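# Transfer 96-well plate from bench spot B1 to nest N1

## Task

Pick up the 96-well plate at bench position B1 and put it into the raised nest N1. It must rest level within the nest's locating features, with well A1 (the plate's clipped corner) at the nest corner labelled A1. Dropping it a few millimetres onto N1 is acceptable, but a much higher drop there counts as failure. The plate has to stay put without the robot holding it, so open the gripper and move the hand away at the end.

## Robot and tools

Robot: a single six-joint arm with a two-finger gripper. The fingers stick out sideways from the wrist flange. When the flange points straight down they are horizontal, and wrist roll turns them around the flange axis. Loose objects may occasionally get a short push from outside.

Joint order. Every row you send and every per-joint list in a result uses this order: shoulder, elbow, wrist roll, forearm roll, waist, wrist pitch. In a row the gripper opening follows as a seventh number. Rely only on this order. Stated joint ranges in radians: waist -6.283 to 6.283, shoulder -2.304 to 2.304, elbow -4.224 to 0.061, forearm roll -6.283 to 6.283, wrist pitch -2.164 to 2.164, wrist roll -6.283 to 6.283. The true end of a joint may be up to 0.010 rad away from the stated value.

Frames. Results use a scene frame whose origin is on the table top directly beneath the arm base. +z is up, +x points forward, and +y is to the left when facing along +x. The base may be slightly tilted. end_effector_position (m) marks the point between the finger pads, about 2 cm behind the tips, and end_effector_quat_wxyz is the hand orientation. The printed position can be wrong, more so at long reach. In the gripper's own frame the fingers point along +x and close along y.

execute_actions(actions): actions is a list of actions, run one after another. Each action is a list of 0 to 15 rows. Each row holds 7 numbers, all between -1 and 1, and is applied for one control step of 1/30 s. If an action has fewer than 15 rows, its last row is repeated until 15 steps have passed. An empty list only returns the current state and images. The first six numbers are joint offsets, not targets: they are measured from the joint angles at the start of that action (not from the previous row), and 1.0 equals 2.036 rad. For the first action of a call, the start is the last angles reported in this scene. The seventh number is the opening, an absolute setting: +1 fully open (pad gap 0.150 m), -1 closed (still a 0.071 m gap). An action is rejected if it would push a joint more than 0.010 rad beyond its range; if the first action fails this, or any action is malformed, the entire call is rejected and nothing moves. A joint asked past its real end while moving outward stops at that end, and the result may say "joint sent to its limit" (its absence does not prove there is room).

move(target, speed, blocking): target is one 7-number row as above; the six joint offsets are taken from the Joint positions in the latest result that shows them, not from the arm's position when the move begins, and the opening is absolute and applied at once. All joints travel in step so that each is the same fraction done, so the hand usually traces a curve; the gripper tip moves fastest when far from the turning joint. Paths take between 0.5 and 10 s; longer ones stop at 10 s short of target. speed (rad/s, 0.01 to 2, default 0.5) caps the path speed of the joint with the largest change. Moves do not slow for obstacles, and a faster move or a target further beyond a contact presses harder. blocking=false returns after 0.5 s while the arm keeps going; then only wait or stop are allowed until a result shows the move has ended. The extra "move:" line gives the outcome (done, off_target, moving, held, fault...), limits=held or limits=none (whether a safety check blocked steps; after a block the arm can briefly go faster than speed), and the joint furthest from target.

The robot first holds your last command.

Results also list Joint positions (rad, then pad gap in m), Joint velocities, Joint targets (what joints are being driven to now, which can drift without new commands), joint torques (with fixed offsets, scale and noise; nonzero in free air), and grip_measured (measured opening on the command scale, possibly off by about 0.025 throughout). "joint command not followed" means the clearance check altered targets; mounting blocks and posts count as arm parts.

Motion limits: joint targets move at most 3.14 rad/s and take 0.16 s to reach that speed; each step a target stays within 0.623 rad of the measured angle, and targets that would move the hand over 70 mm from its measured spot are pulled back. Large changes may need several actions, and an unfinished move may not complete on its own.

Gripping and care: to keep hold, command an opening at least about 0.04 below grip_measured. Pads give about 20 N each; fast closing can squeeze harder or spring open. Load limits (N m): waist 55.2, shoulder 55.2, elbow 46, forearm roll 24.8, wrist pitch 17.4, wrist roll 17.4, including the held plate's weight; reaching one causes a torque fault (back-off, 10 s hold, rest of call skipped). Holding loads heats motors: MOTOR HOT from 65 °C, and at 80 °C an OVER-TEMPERATURE FAULT brakes the arm until cool. Avoid drops, slips, slams, hard hits and strong pushes, and never let anything leave the table, which ends the scene. Smooth, low-effort, quick motion is preferred.

Each tool is called after "Emit:" in YAML: its name, and indented under it one key for each argument.

## Session

Emit:
execute_actions:
  actions: []

Scene clock: 0.00 s.
end_effector_position=(+0.6098, -0.1163, +0.2797) grip_measured=+1.00 end_effector_quat_wxyz=(+0.638, -0.466, +0.563, +0.242) end_effector_velocity=(-0.000, +0.000, +0.000) end_effector_angular_velocity=(-0.001, -0.000, -0.000)
Joint names: [shoulder, elbow, wrist roll, forearm roll, waist, wrist pitch]
Joint positions: [-0.545 -1.116 -0.353 -1.057 -0.494 -1.103  0.15 ]
Joint velocities: [ 0.     0.     0.    -0.    -0.    -0.001  0.   ]
Joint torques (N m, as the arm reports them, + toward a larger angle): no reading
Joint targets: [-0.545 -1.116 -0.353 -1.057 -0.494 -1.103]

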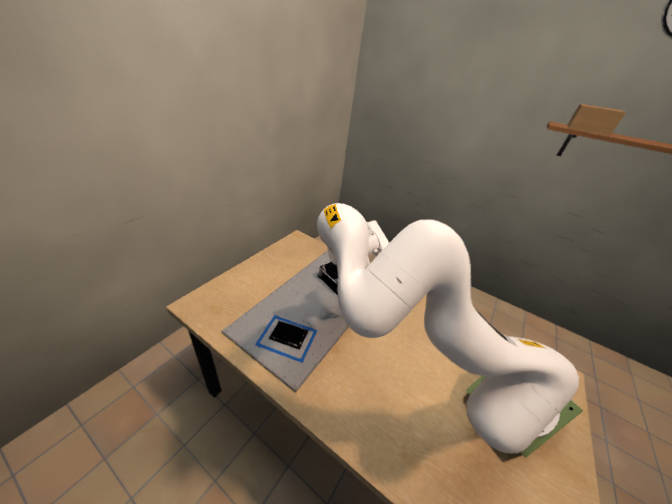

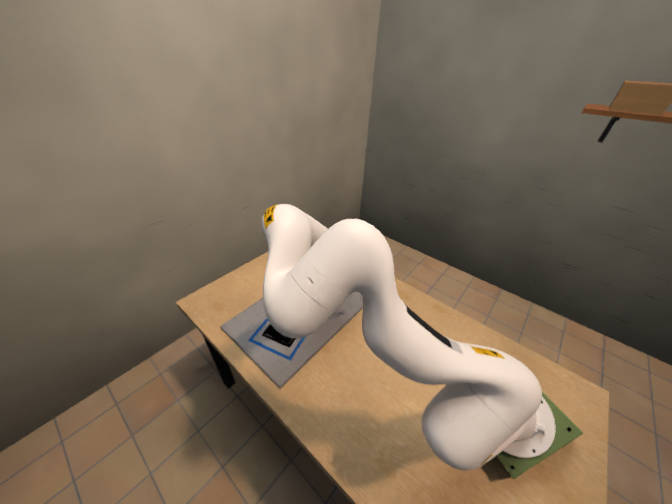

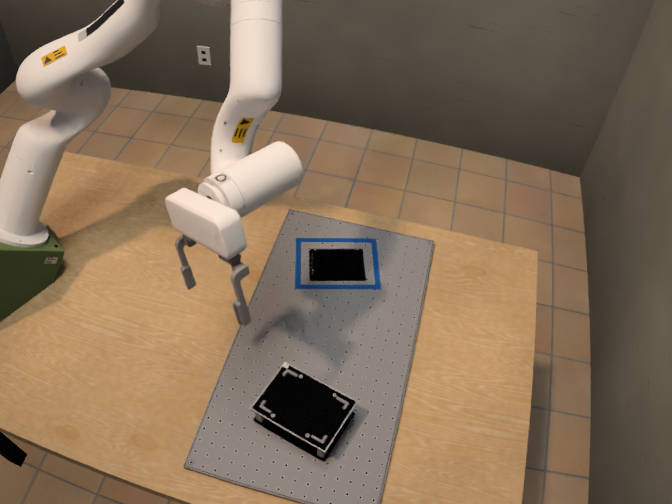

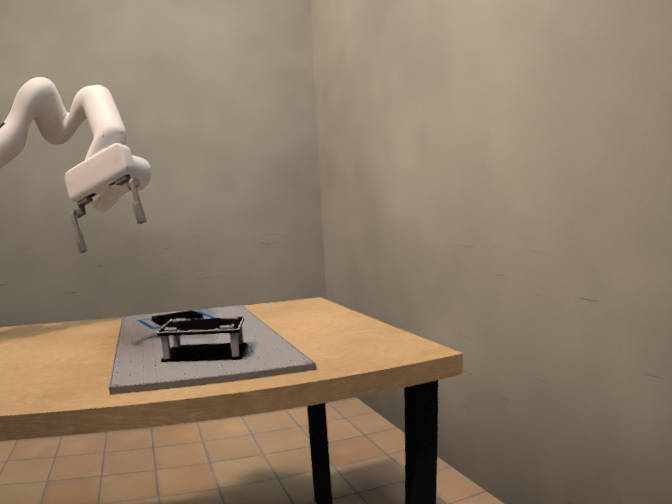

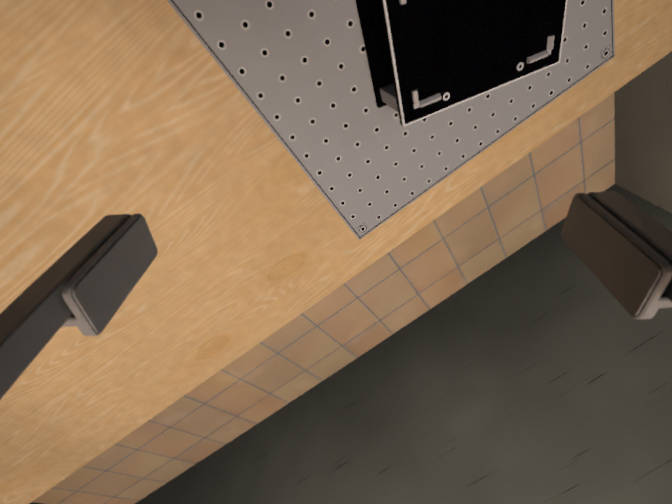

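Emit:
zoom_image:
  camera: "cam_high"
  region: [180, 200, 460, 480]

Emit:
zoom_image:
  camera: "cam_low"
  region: [100, 290, 330, 400]

Emit:
zoom_image:
  camera: "cam_head_left"
  region: [210, 250, 370, 390]

Region (180, 200, 460, 480) of cam_high's 672x504 image, scaled by 1.800, with more detail than that image has.

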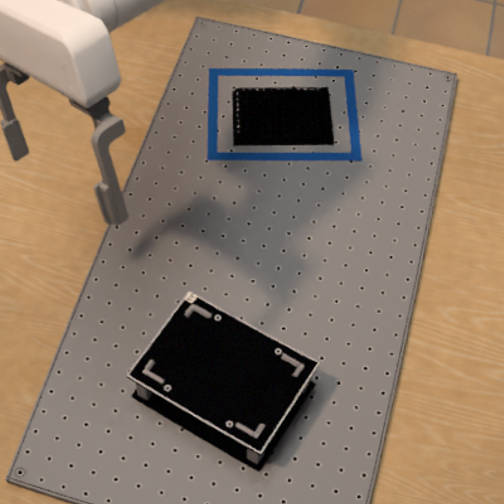

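Region (100, 290, 330, 400) of cam_low's 672x504 image, scaled by 2.191, with more detail than that image has; it fills the top 241 rows of this view, and the rest is white.

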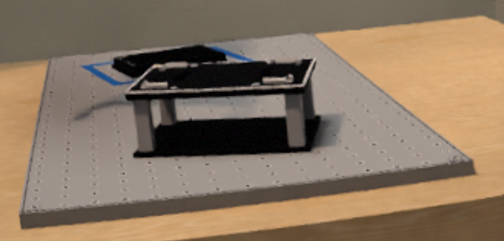

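Region (210, 250, 370, 390) of cam_head_left's 672x504 image, scaled by 3.150, with more detail than that image has; it fills the top 441 rows of this view, and the rest is white.

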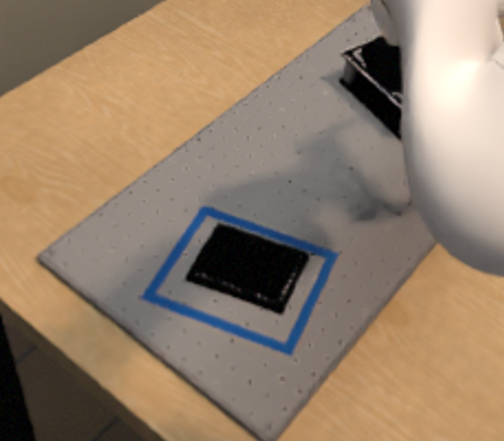

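Emit:
zoom_image:
  camera: "cam_high"
  region: [285, 225, 395, 305]

Emit:
zoom_image:
  camera: "cam_high"
  region: [240, 350, 380, 470]

Region (285, 225, 395, 305) of cam_high's 672x504 image, scaled by 4.582, with more detail than that image has; it fills the top 367 rows of this view, and the rest is white.

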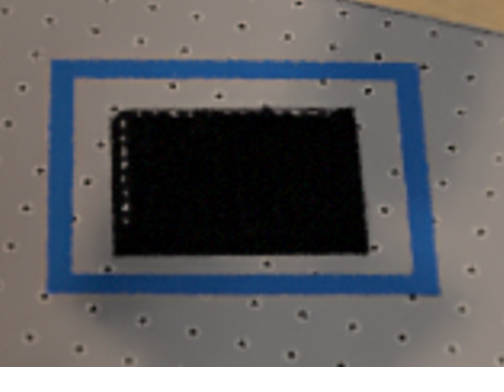

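Region (240, 350, 380, 470) of cam_high's 672x504 image, scaled by 3.600, with more detail than that image has; it fills the top 432 rows of this view, and the rest is white.

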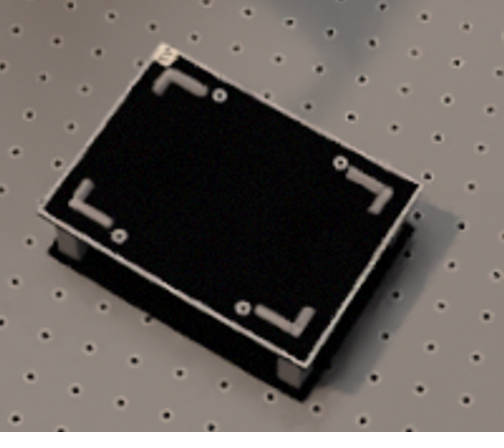

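Emit:
move:
  target: [0.0788, 0.2413, 0.7613, -0.1491, 0.1897, 0.8615, 1]
  speed: 0.9

Scene clock: 88.27 s.
end_effector_position=(+0.6205, +0.2103, +0.1309) grip_measured=+1.00 end_effector_quat_wxyz=(+0.992, -0.000, +0.001, +0.130) end_effector_velocity=(-0.000, +0.000, -0.000) end_effector_angular_velocity=(+0.002, +0.001, -0.001)
Joint names: [shoulder, elbow, wrist roll, forearm roll, waist, wrist pitch]
Joint positions: [-0.385 -0.625  1.196 -1.36  -0.108  0.651  0.15 ]
Joint velocities: [ 0.     0.001  0.002 -0.     0.001  0.002  0.   ]
Joint torques (N m, as the arm reports them, + toward a larger angle): [ 24.64  -2.64  -0.53  -2.53 -22.35  -0.17]
Joint targets: [-0.385 -0.625 1.196 -1.360 -0.108 0.651]
move: done; limits=none; farthest joint: the shoulder, 0.001 radians from its target (0.161 radians at the start)

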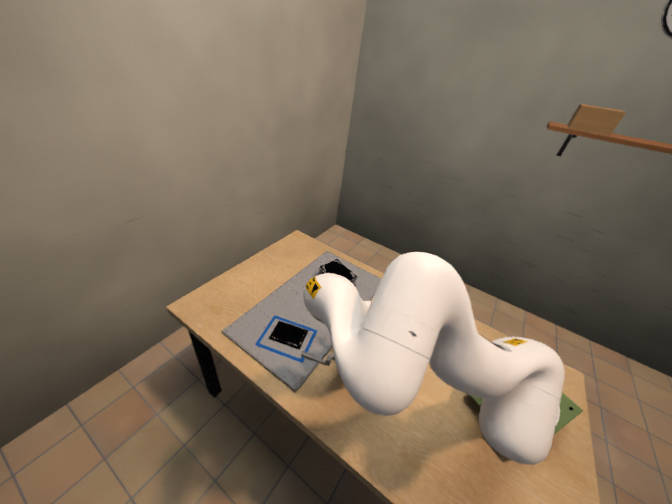

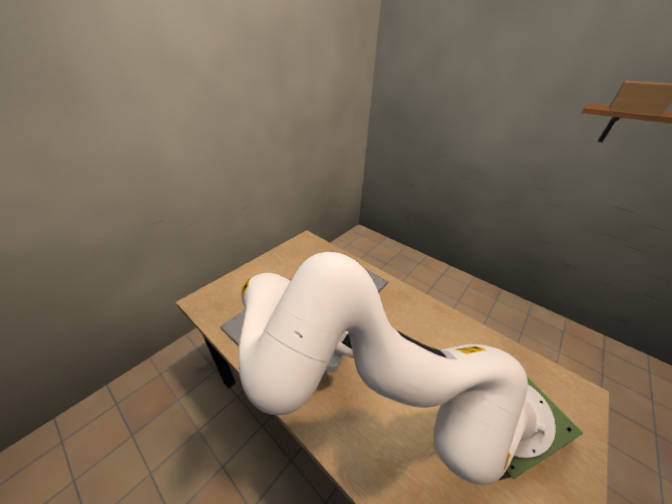

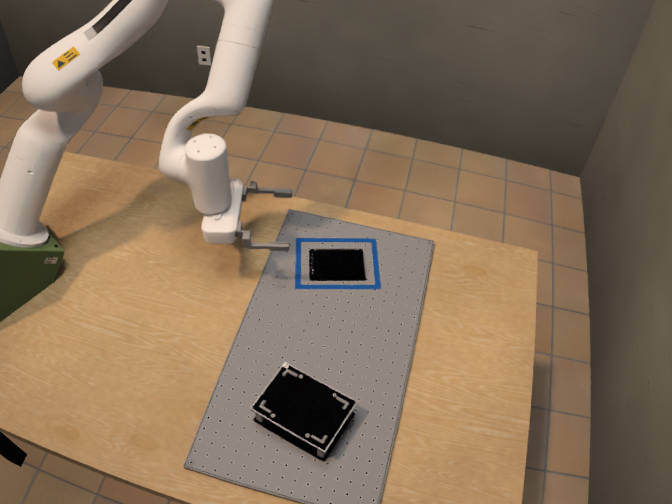

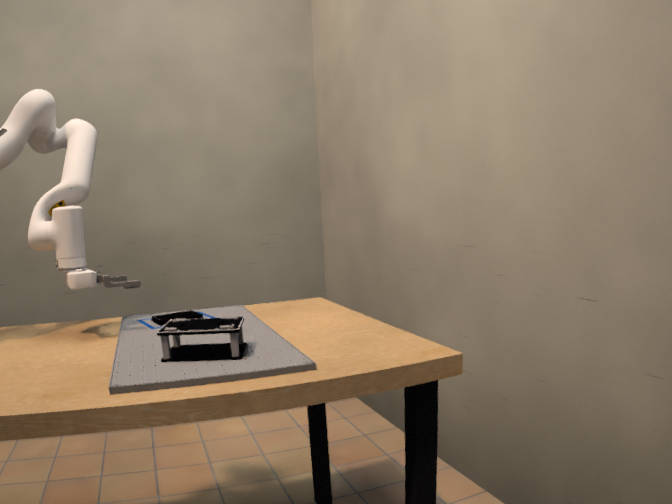

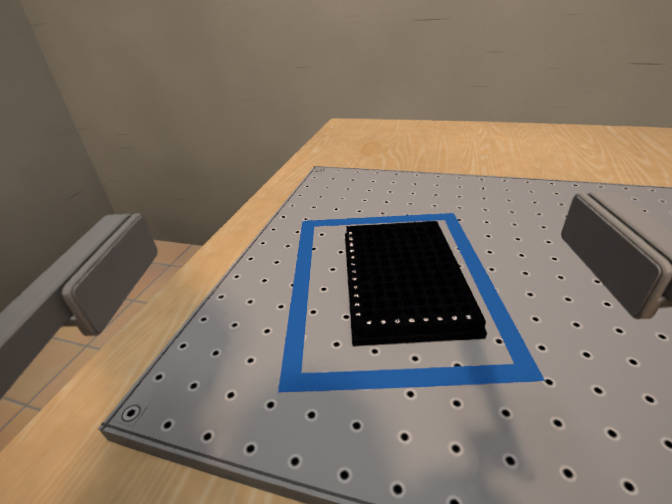

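Emit:
zoom_image:
  camera: "cam_low"
  region: [40, 240, 170, 310]

Emit:
zoom_image:
  camera: "cam_wrist"
  region: [260, 190, 560, 410]

Emit:
zoom_image:
  camera: "cam_high"
  region: [180, 160, 320, 270]

Region (40, 240, 170, 310) of cam_low's 672x504 image, scaled by 3.877, with more detail than that image has; it fills the top 271 rows of this view, and the rest is white.

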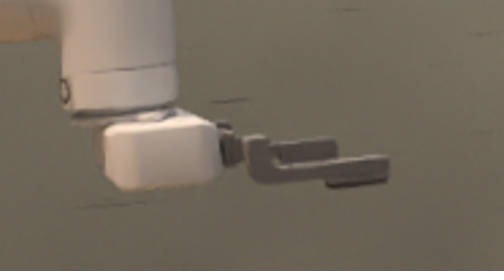

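Region (260, 190, 560, 410) of cam_wrist's 672x504 image, scaled by 1.680, with more detail than that image has; it fills the top 370 rows of this view, and the rest is white.

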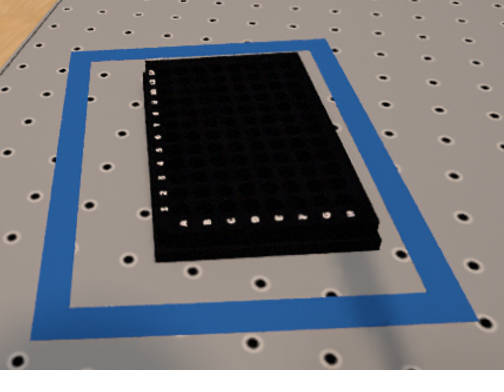

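Region (180, 160, 320, 270) of cam_high's 672x504 image, scaled by 3.600, with more detail than that image has; it fills the top 396 rows of this view, and the rest is white.

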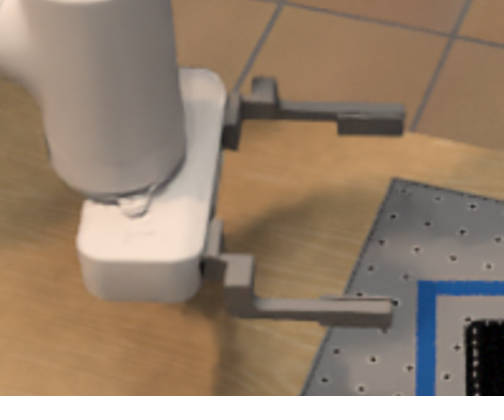

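Emit:
move:
  target: [-0.1563, -0.2272, 0.1172, -0.0678, 0.0281, -0.0187, 0.1]
  speed: 0.5

Scene clock: 123.83 s.
end_effector_position=(+0.7573, +0.2065, +0.0450) grip_measured=+0.10 end_effector_quat_wxyz=(+0.992, -0.000, +0.001, +0.130) end_effector_velocity=(+0.001, +0.000, -0.000) end_effector_angular_velocity=(-0.000, -0.000, +0.000)
Joint names: [shoulder, elbow, wrist roll, forearm roll, waist, wrist pitch]
Joint positions: [-0.703 -1.087  1.435 -1.498 -0.051  0.612  0.114]
Joint velocities: [-0.002 -0.003  0.001 -0.001  0.    -0.     0.   ]
Joint torques (N m, as the arm reports them, + toward a larger angle): [ 33.49  -4.13  -0.54  -2.43 -28.84  -0.16]
Joint targets: [-0.703 -1.088 1.435 -1.498 -0.050 0.612]
move: done; limits=none; farthest joint: the waist, 0.000 radians from its target (0.057 radians at the start)

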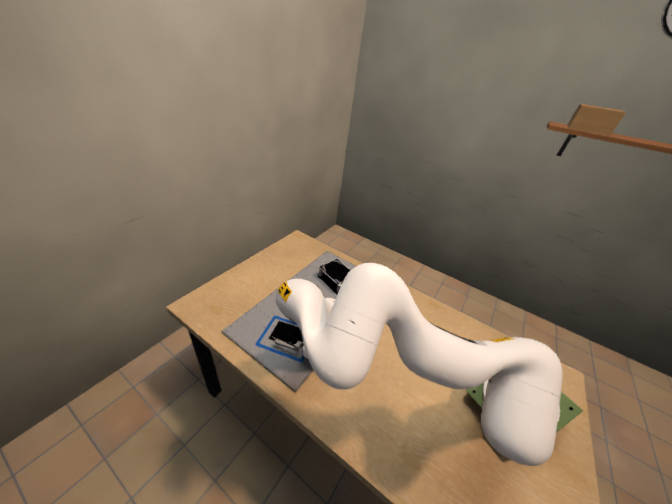

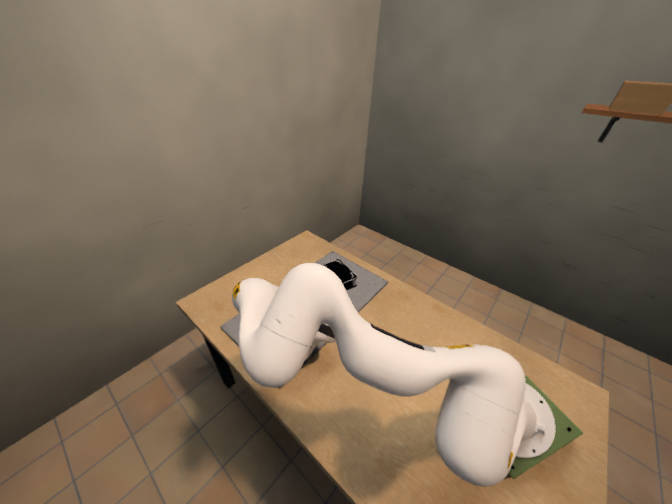

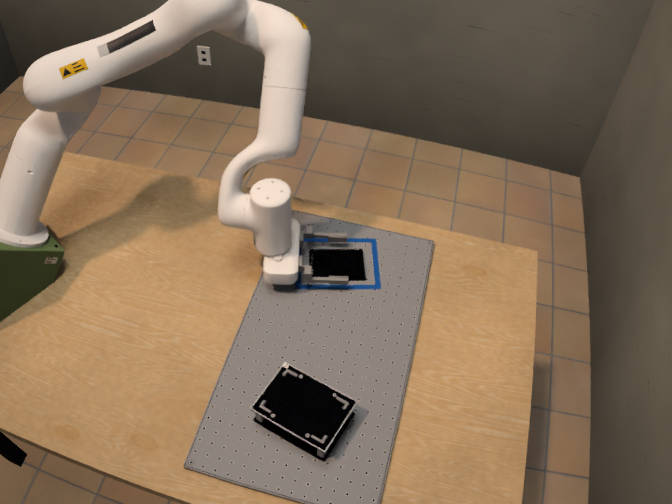

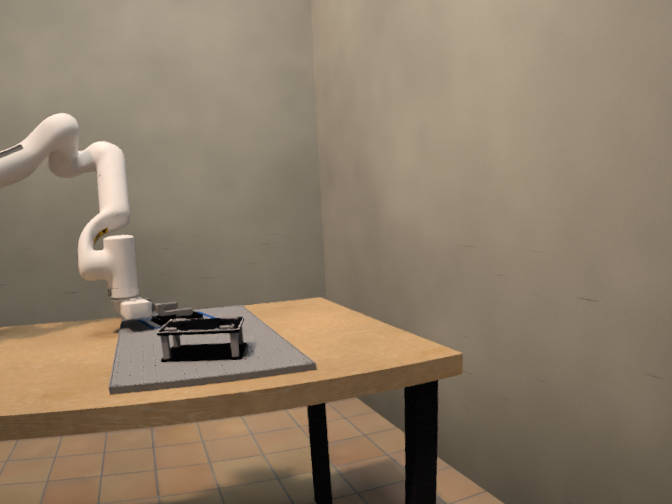

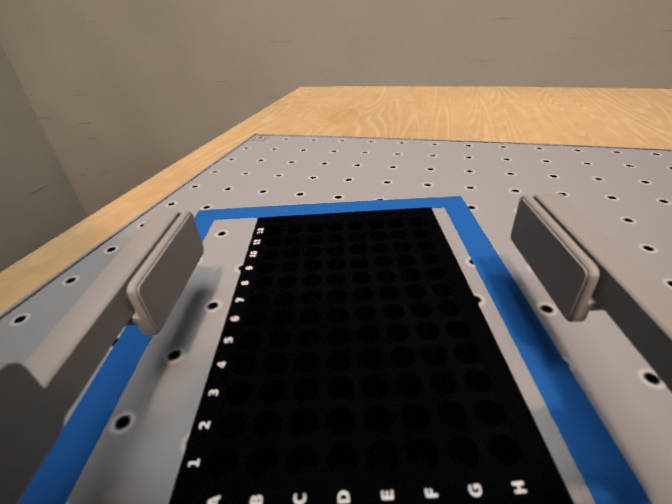

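Emit:
zoom_image:
  camera: "cam_wrist"
  region: [110, 180, 614, 504]

Emit:
zoom_image:
  camera: "cam_high"
  region: [255, 205, 395, 305]

Emit:
zoom_image:
  camera: "cam_low"
  region: [100, 280, 230, 340]

Region (110, 180, 614, 504) of cam_wrist's 672x504 image, scaled by 1.000; it fills the top 324 rows of this view, and the rest is white.

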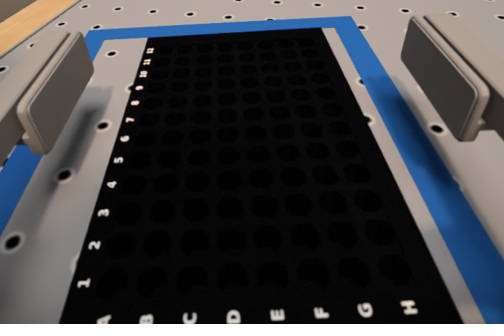

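Region (255, 205, 395, 305) of cam_high's 672x504 image, scaled by 3.600, with more detail than that image has; it fills the top 360 rows of this view, and the rest is white.

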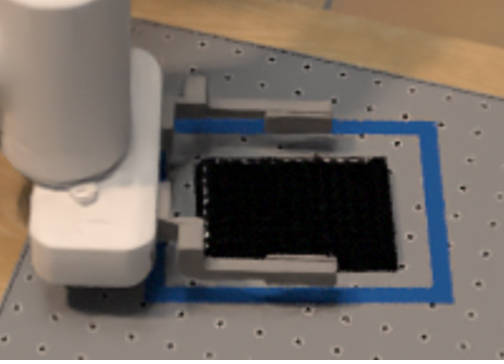

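Region (100, 280, 230, 340) of cam_low's 672x504 image, scaled by 3.877, with more detail than that image has; it fills the top 233 rows of this view, and the rest is white.

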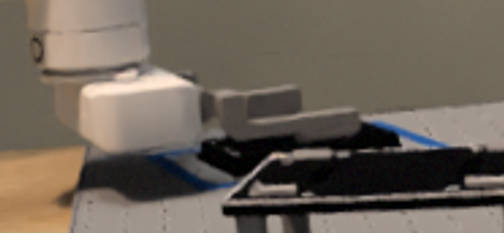

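Emit:
move:
  target: [-0.0145, -0.0048, -0.0270, 0.0204, 0.0068, -0.0012, -0.3]
  speed: 0.08

Emit:
zoom_image:
  camera: "cam_low"
  region: [100, 280, 230, 340]

Emit:
zoom_image:
  camera: "cam_high"
  region: [255, 205, 395, 305]

Scene clock: 151.43 s.
end_effector_position=(+0.7529, +0.2075, +0.0301) grip_measured=-0.30 end_effector_quat_wxyz=(+0.990, +0.000, +0.001, +0.140) end_effector_velocity=(-0.000, +0.000, -0.000) end_effector_angular_velocity=(+0.001, -0.000, +0.001)
Joint names: [shoulder, elbow, wrist roll, forearm roll, waist, wrist pitch]
Joint positions: [-0.732 -1.097  1.38  -1.457 -0.037  0.61   0.099]
Joint velocities: [-0.001 -0.    -0.002  0.002  0.001  0.001  0.   ]
Joint torques (N m, as the arm reports them, + toward a larger angle): [ 33.46  -3.85  -0.56  -2.78 -30.75  -0.06]
Joint targets: [-0.733 -1.097 1.380 -1.456 -0.037 0.610]
move: done; limits=none; farthest joint: the waist, 0.000 radians from its target (0.013 radians at the start)

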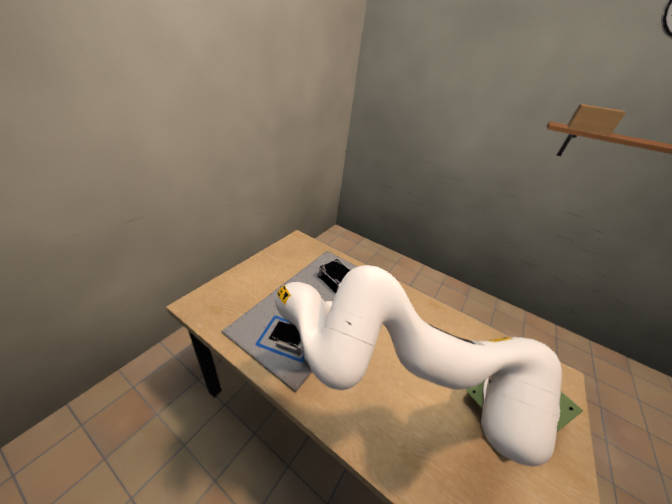

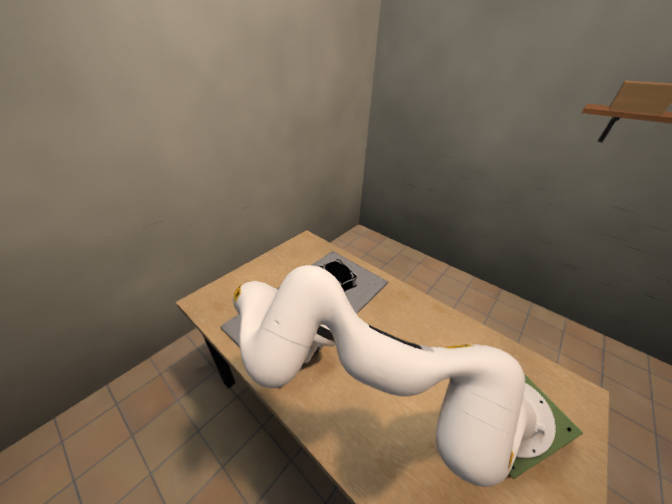

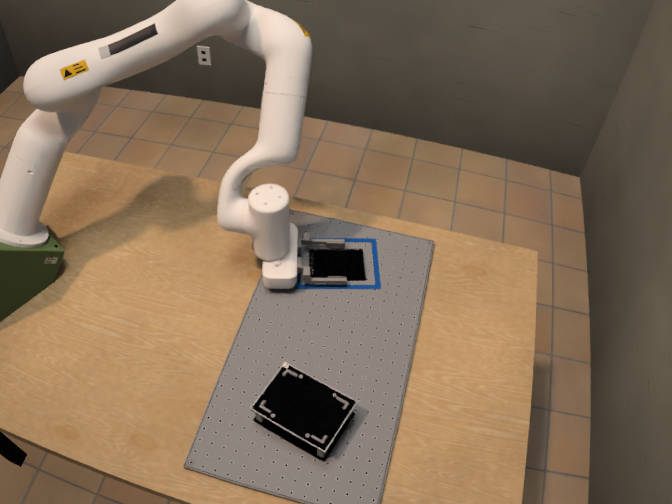

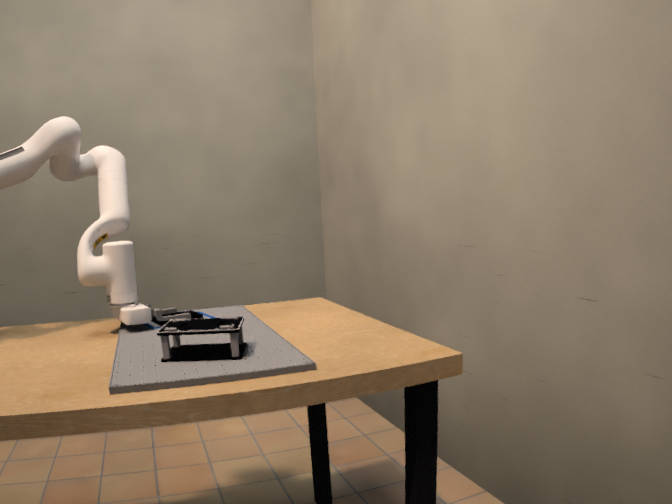

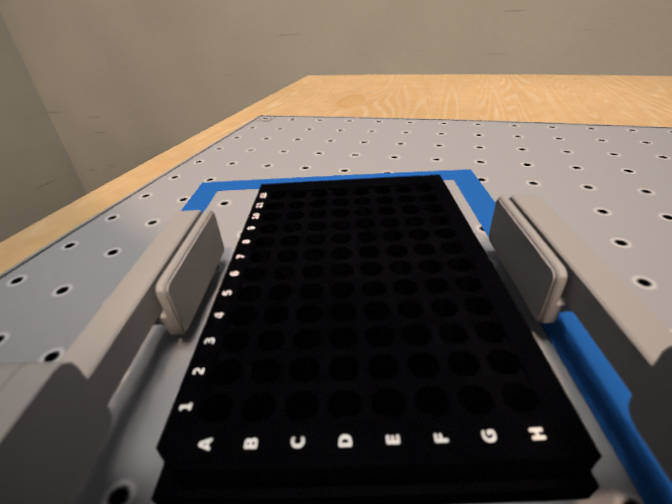

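Region (100, 280, 230, 340) of cam_low's 672x504 image, scaled by 3.877, with more detail than that image has; it fills the top 233 rows of this view, and the rest is white.

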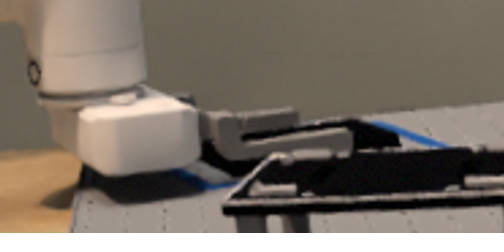

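Region (255, 205, 395, 305) of cam_high's 672x504 image, scaled by 3.600, with more detail than that image has; it fills the top 360 rows of this view, and the rest is white.

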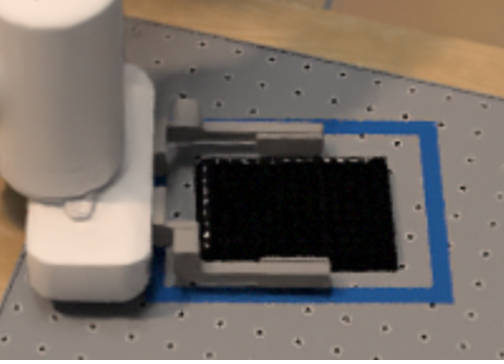

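Emit:
zoom_image:
  camera: "cam_wrist"
  region: [130, 170, 300, 370]

Emit:
zoom_image:
  camera: "cam_wrist"
  region: [420, 160, 600, 360]

Region (130, 170, 300, 370) of cam_wrist's 672x504 image, scaled by 2.520, with more detail than that image has; it fills the left 428 columns of this view, and the rest is white.

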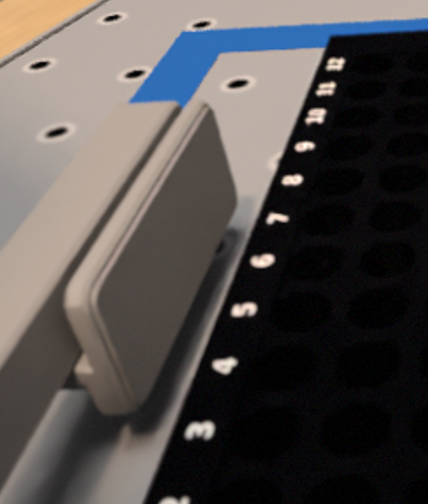

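Region (420, 160, 600, 360) of cam_wrist's 672x504 image, scaled by 2.520, with more detail than that image has; it fills the left 454 columns of this view, and the rest is white.

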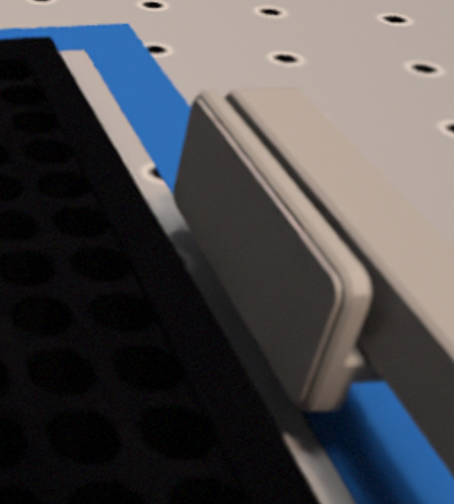

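Emit:
execute_actions:
  actions:
    - [[-0.0005,-0.0003,-0.0003,0.0005,0.0002,0,-0.33],[-0.001,-0.0006,-0.0007,0.001,0.0005,-0.0001,-0.36],[-0.0015,-0.001,-0.001,0.0015,0.0007,-0.0001,-0.39],[-0.0021,-0.0013,-0.0014,0.002,0.001,-0.0002,-0.42],[-0.0021,-0.0013,-0.0014,0.002,0.001,-0.0002,-0.45],[-0.0021,-0.0013,-0.0014,0.002,0.001,-0.0002,-0.48],[-0.0021,-0.0013,-0.0014,0.002,0.001,-0.0002,-0.51],[-0.0021,-0.0013,-0.0014,0.002,0.001,-0.0002,-0.53],[-0.0021,-0.0013,-0.0014,0.002,0.001,-0.0002,-0.55],[-0.0021,-0.0013,-0.0014,0.002,0.001,-0.0002,-0.57],[-0.0021,-0.0013,-0.0014,0.002,0.001,-0.0002,-0.58],[-0.0021,-0.0013,-0.0014,0.002,0.001,-0.0002,-0.59],[-0.0021,-0.0013,-0.0014,0.002,0.001,-0.0002,-0.60],[-0.0021,-0.0013,-0.0014,0.002,0.001,-0.0002,-0.61],[-0.0021,-0.0013,-0.0014,0.002,0.001,-0.0002,-0.62]]
    - [[0,0,0,0,0,0,-0.63],[0,0,0,0,0,0,-0.64],[0,0,0,0,0,0,-0.65],[0,0,0,0,0,0,-0.66],[0,0,0,0,0,0,-0.67],[0,0,0,0,0,0,-0.68],[0,0,0,0,0,0,-0.69],[0,0,0,0,0,0,-0.70],[0,0,0,0,0,0,-0.71],[0,0,0,0,0,0,-0.72],[0,0,0,0,0,0,-0.73],[0,0,0,0,0,0,-0.74],[0,0,0,0,0,0,-0.75],[0,0,0,0,0,0,-0.76],[0,0,0,0,0,0,-0.77]]
    - [[0,0,0,0,0,0,-0.78],[0,0,0,0,0,0,-0.79],[0,0,0,0,0,0,-0.80],[0,0,0,0,0,0,-0.81],[0,0,0,0,0,0,-0.82]]

Scene clock: 179.77 s.
end_effector_position=(+0.7529, +0.2074, +0.0281) grip_measured=-0.64 end_effector_quat_wxyz=(+0.990, +0.000, +0.001, +0.140) end_effector_velocity=(-0.000, -0.000, -0.000) end_effector_angular_velocity=(+0.000, +0.000, -0.000)
Joint names: [shoulder, elbow, wrist roll, forearm roll, waist, wrist pitch]
Joint positions: [-0.737 -1.1    1.377 -1.453 -0.035  0.61   0.085]
Joint velocities: [-0. -0. -0.  0. -0.  0.  0.]
Joint torques (N m, as the arm reports them, + toward a larger angle): [ 34.07  -4.25  -0.53  -2.62 -29.82  -0.12]
Joint targets: [-0.737 -1.100 1.377 -1.453 -0.035 0.610]

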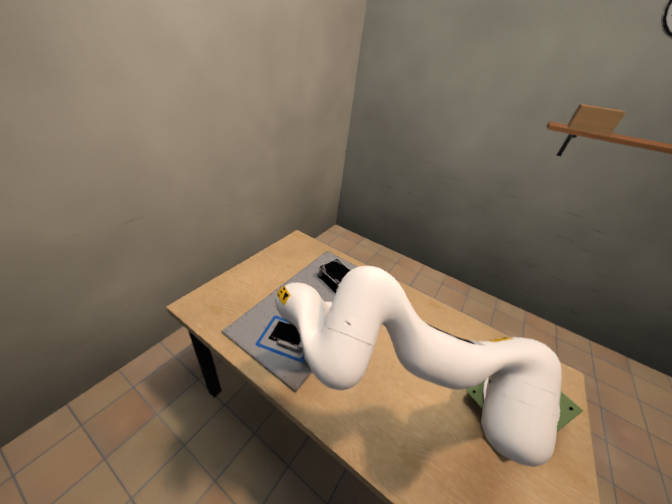

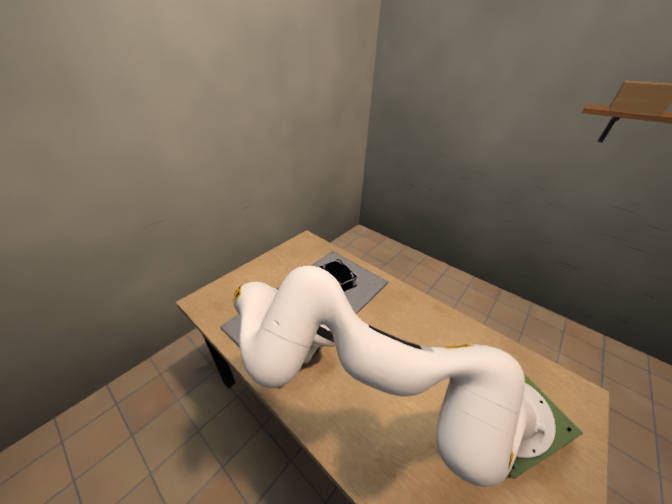

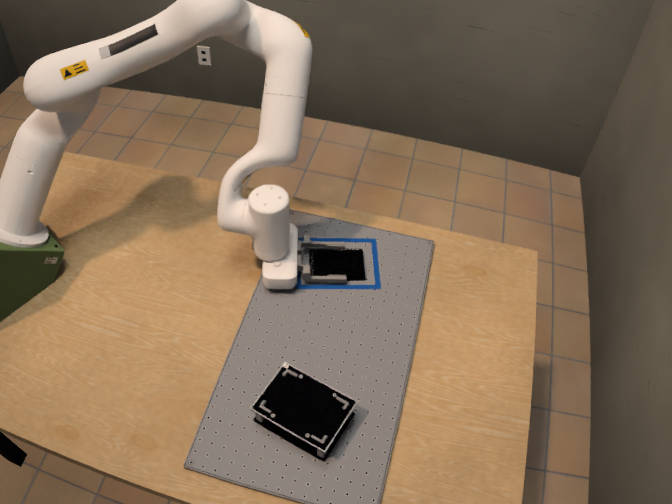

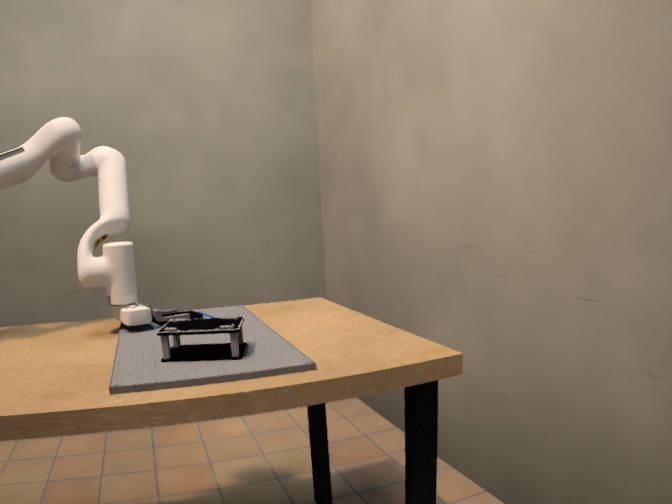

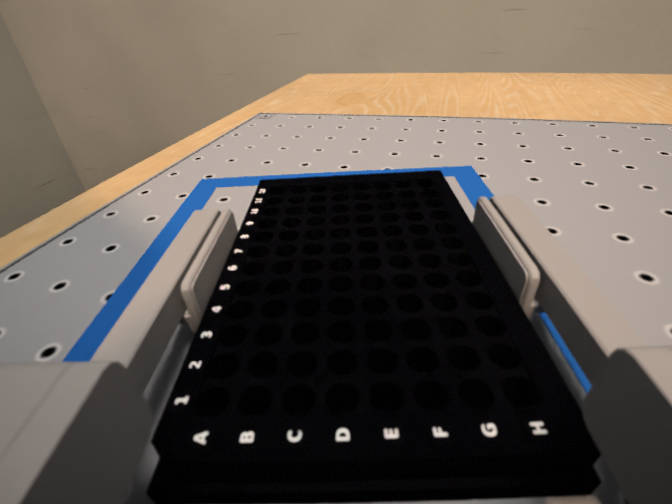

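Emit:
zoom_image:
  camera: "cam_wrist"
  region: [460, 180, 672, 504]

Emit:
zoom_image:
  camera: "cam_head_left"
  region: [250, 310, 320, 370]

Emit:
zoom_image:
  camera: "cam_low"
  region: [140, 300, 260, 345]

Region (460, 180, 672, 504) of cam_wrist's 672x504 image, scaled by 1.556, with more detail than that image has; it fills the left 330 columns of this view, and the rest is white.

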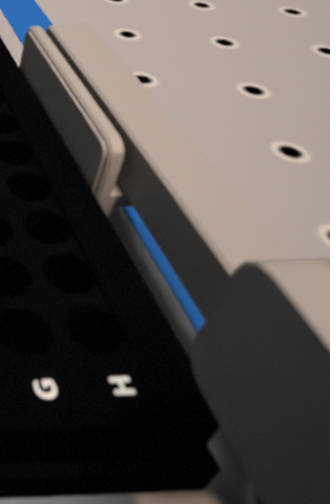

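Region (250, 310, 320, 370) of cam_head_left's 672x504 image, scaled by 7.200, with more detail than that image has; it fills the top 432 rows of this view, and the rest is white.

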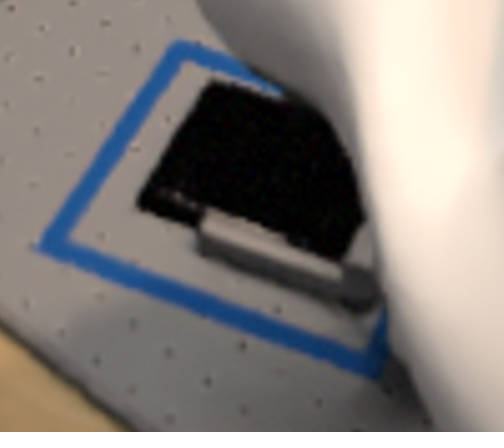

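Region (140, 300, 260, 345) of cam_low's 672x504 image, scaled by 4.200, with more detail than that image has; it fills the top 189 rows of this view, and the rest is white.

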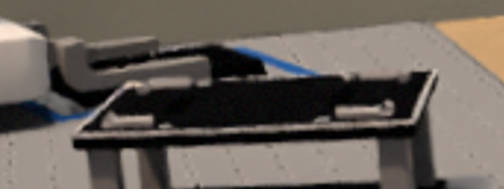

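Emit:
execute_actions:
  actions:
    - [[0,0,0,0,0,0,-0.6],[0,0,0,0,0,0,-0.56],[0,0,0,0,0,0,-0.54],[0,0,0,0,0,0,-0.54],[0,0,0,0,0,0,-0.54],[0,0,0,0,0,0,-0.54],[0.0007,0.0005,0.0005,-0.0007,-0.0004,0.0001,-0.54],[0.0015,0.0009,0.001,-0.0014,-0.0007,0.0002,-0.54],[0.0022,0.0014,0.0015,-0.0021,-0.0011,0.0002,-0.54],[0.003,0.0018,0.002,-0.0028,-0.0014,0.0003,-0.54],[0.0037,0.0023,0.0025,-0.0035,-0.0018,0.0004,-0.54]]
    - [[0,0,0,0,0,0,-0.54]]

Scene clock: 205.43 s.
end_effector_position=(+0.7530, +0.2075, +0.0310) grip_measured=-0.54 end_effector_quat_wxyz=(+0.990, +0.000, +0.000, +0.140) end_effector_velocity=(+0.000, +0.000, +0.000) end_effector_angular_velocity=(+0.000, -0.001, +0.000)
Joint names: [shoulder, elbow, wrist roll, forearm roll, waist, wrist pitch]
Joint positions: [-0.731 -1.096  1.381 -1.458 -0.038  0.61   0.089]
Joint velocities: [ 0.001 -0.     0.     0.     0.    -0.     0.   ]
Joint torques (N m, as the arm reports them, + toward a larger angle): [ 33.14  -4.27  -0.4   -2.95 -30.16  -0.14]
Joint targets: [-0.731 -1.096 1.381 -1.458 -0.038 0.610]

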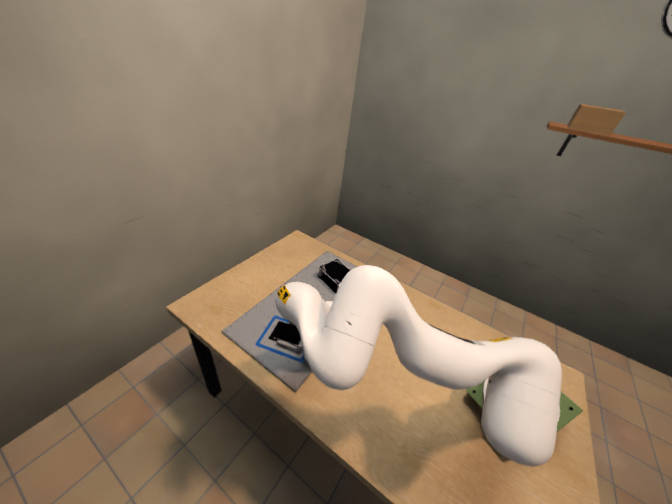

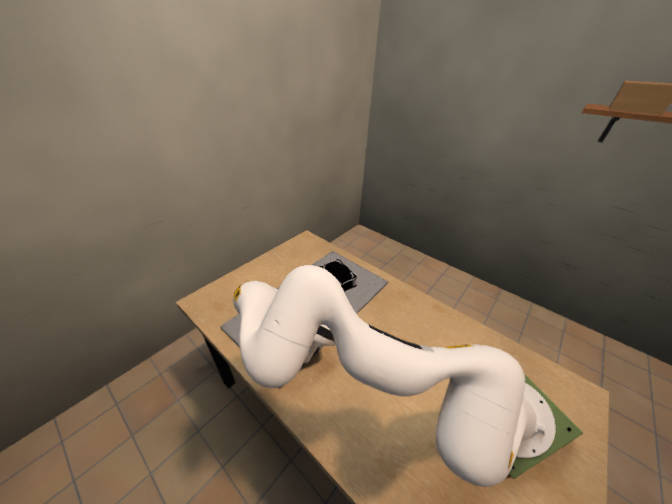

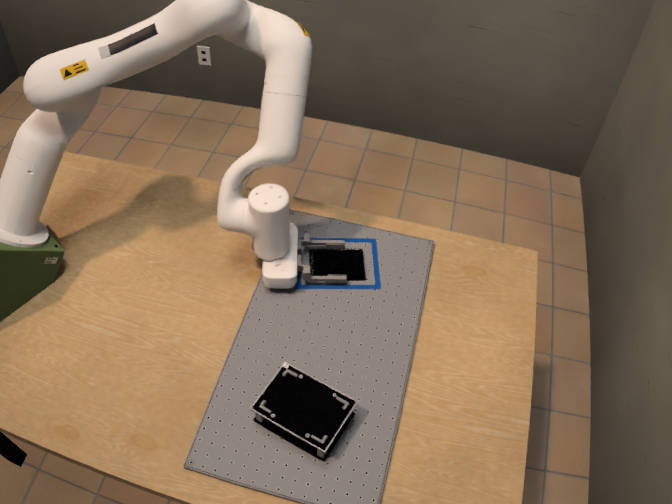

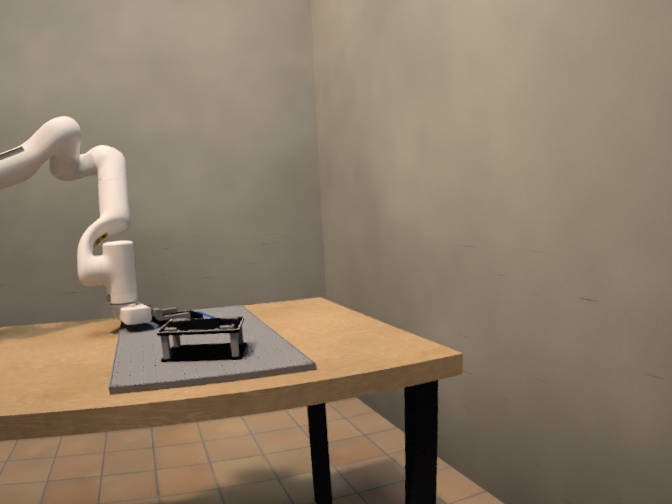

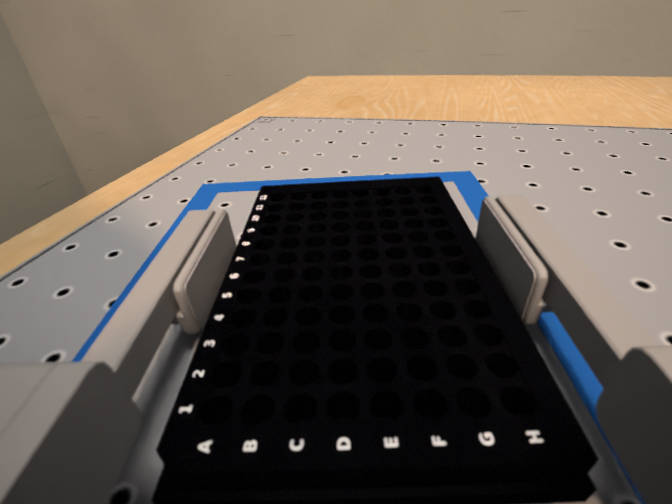

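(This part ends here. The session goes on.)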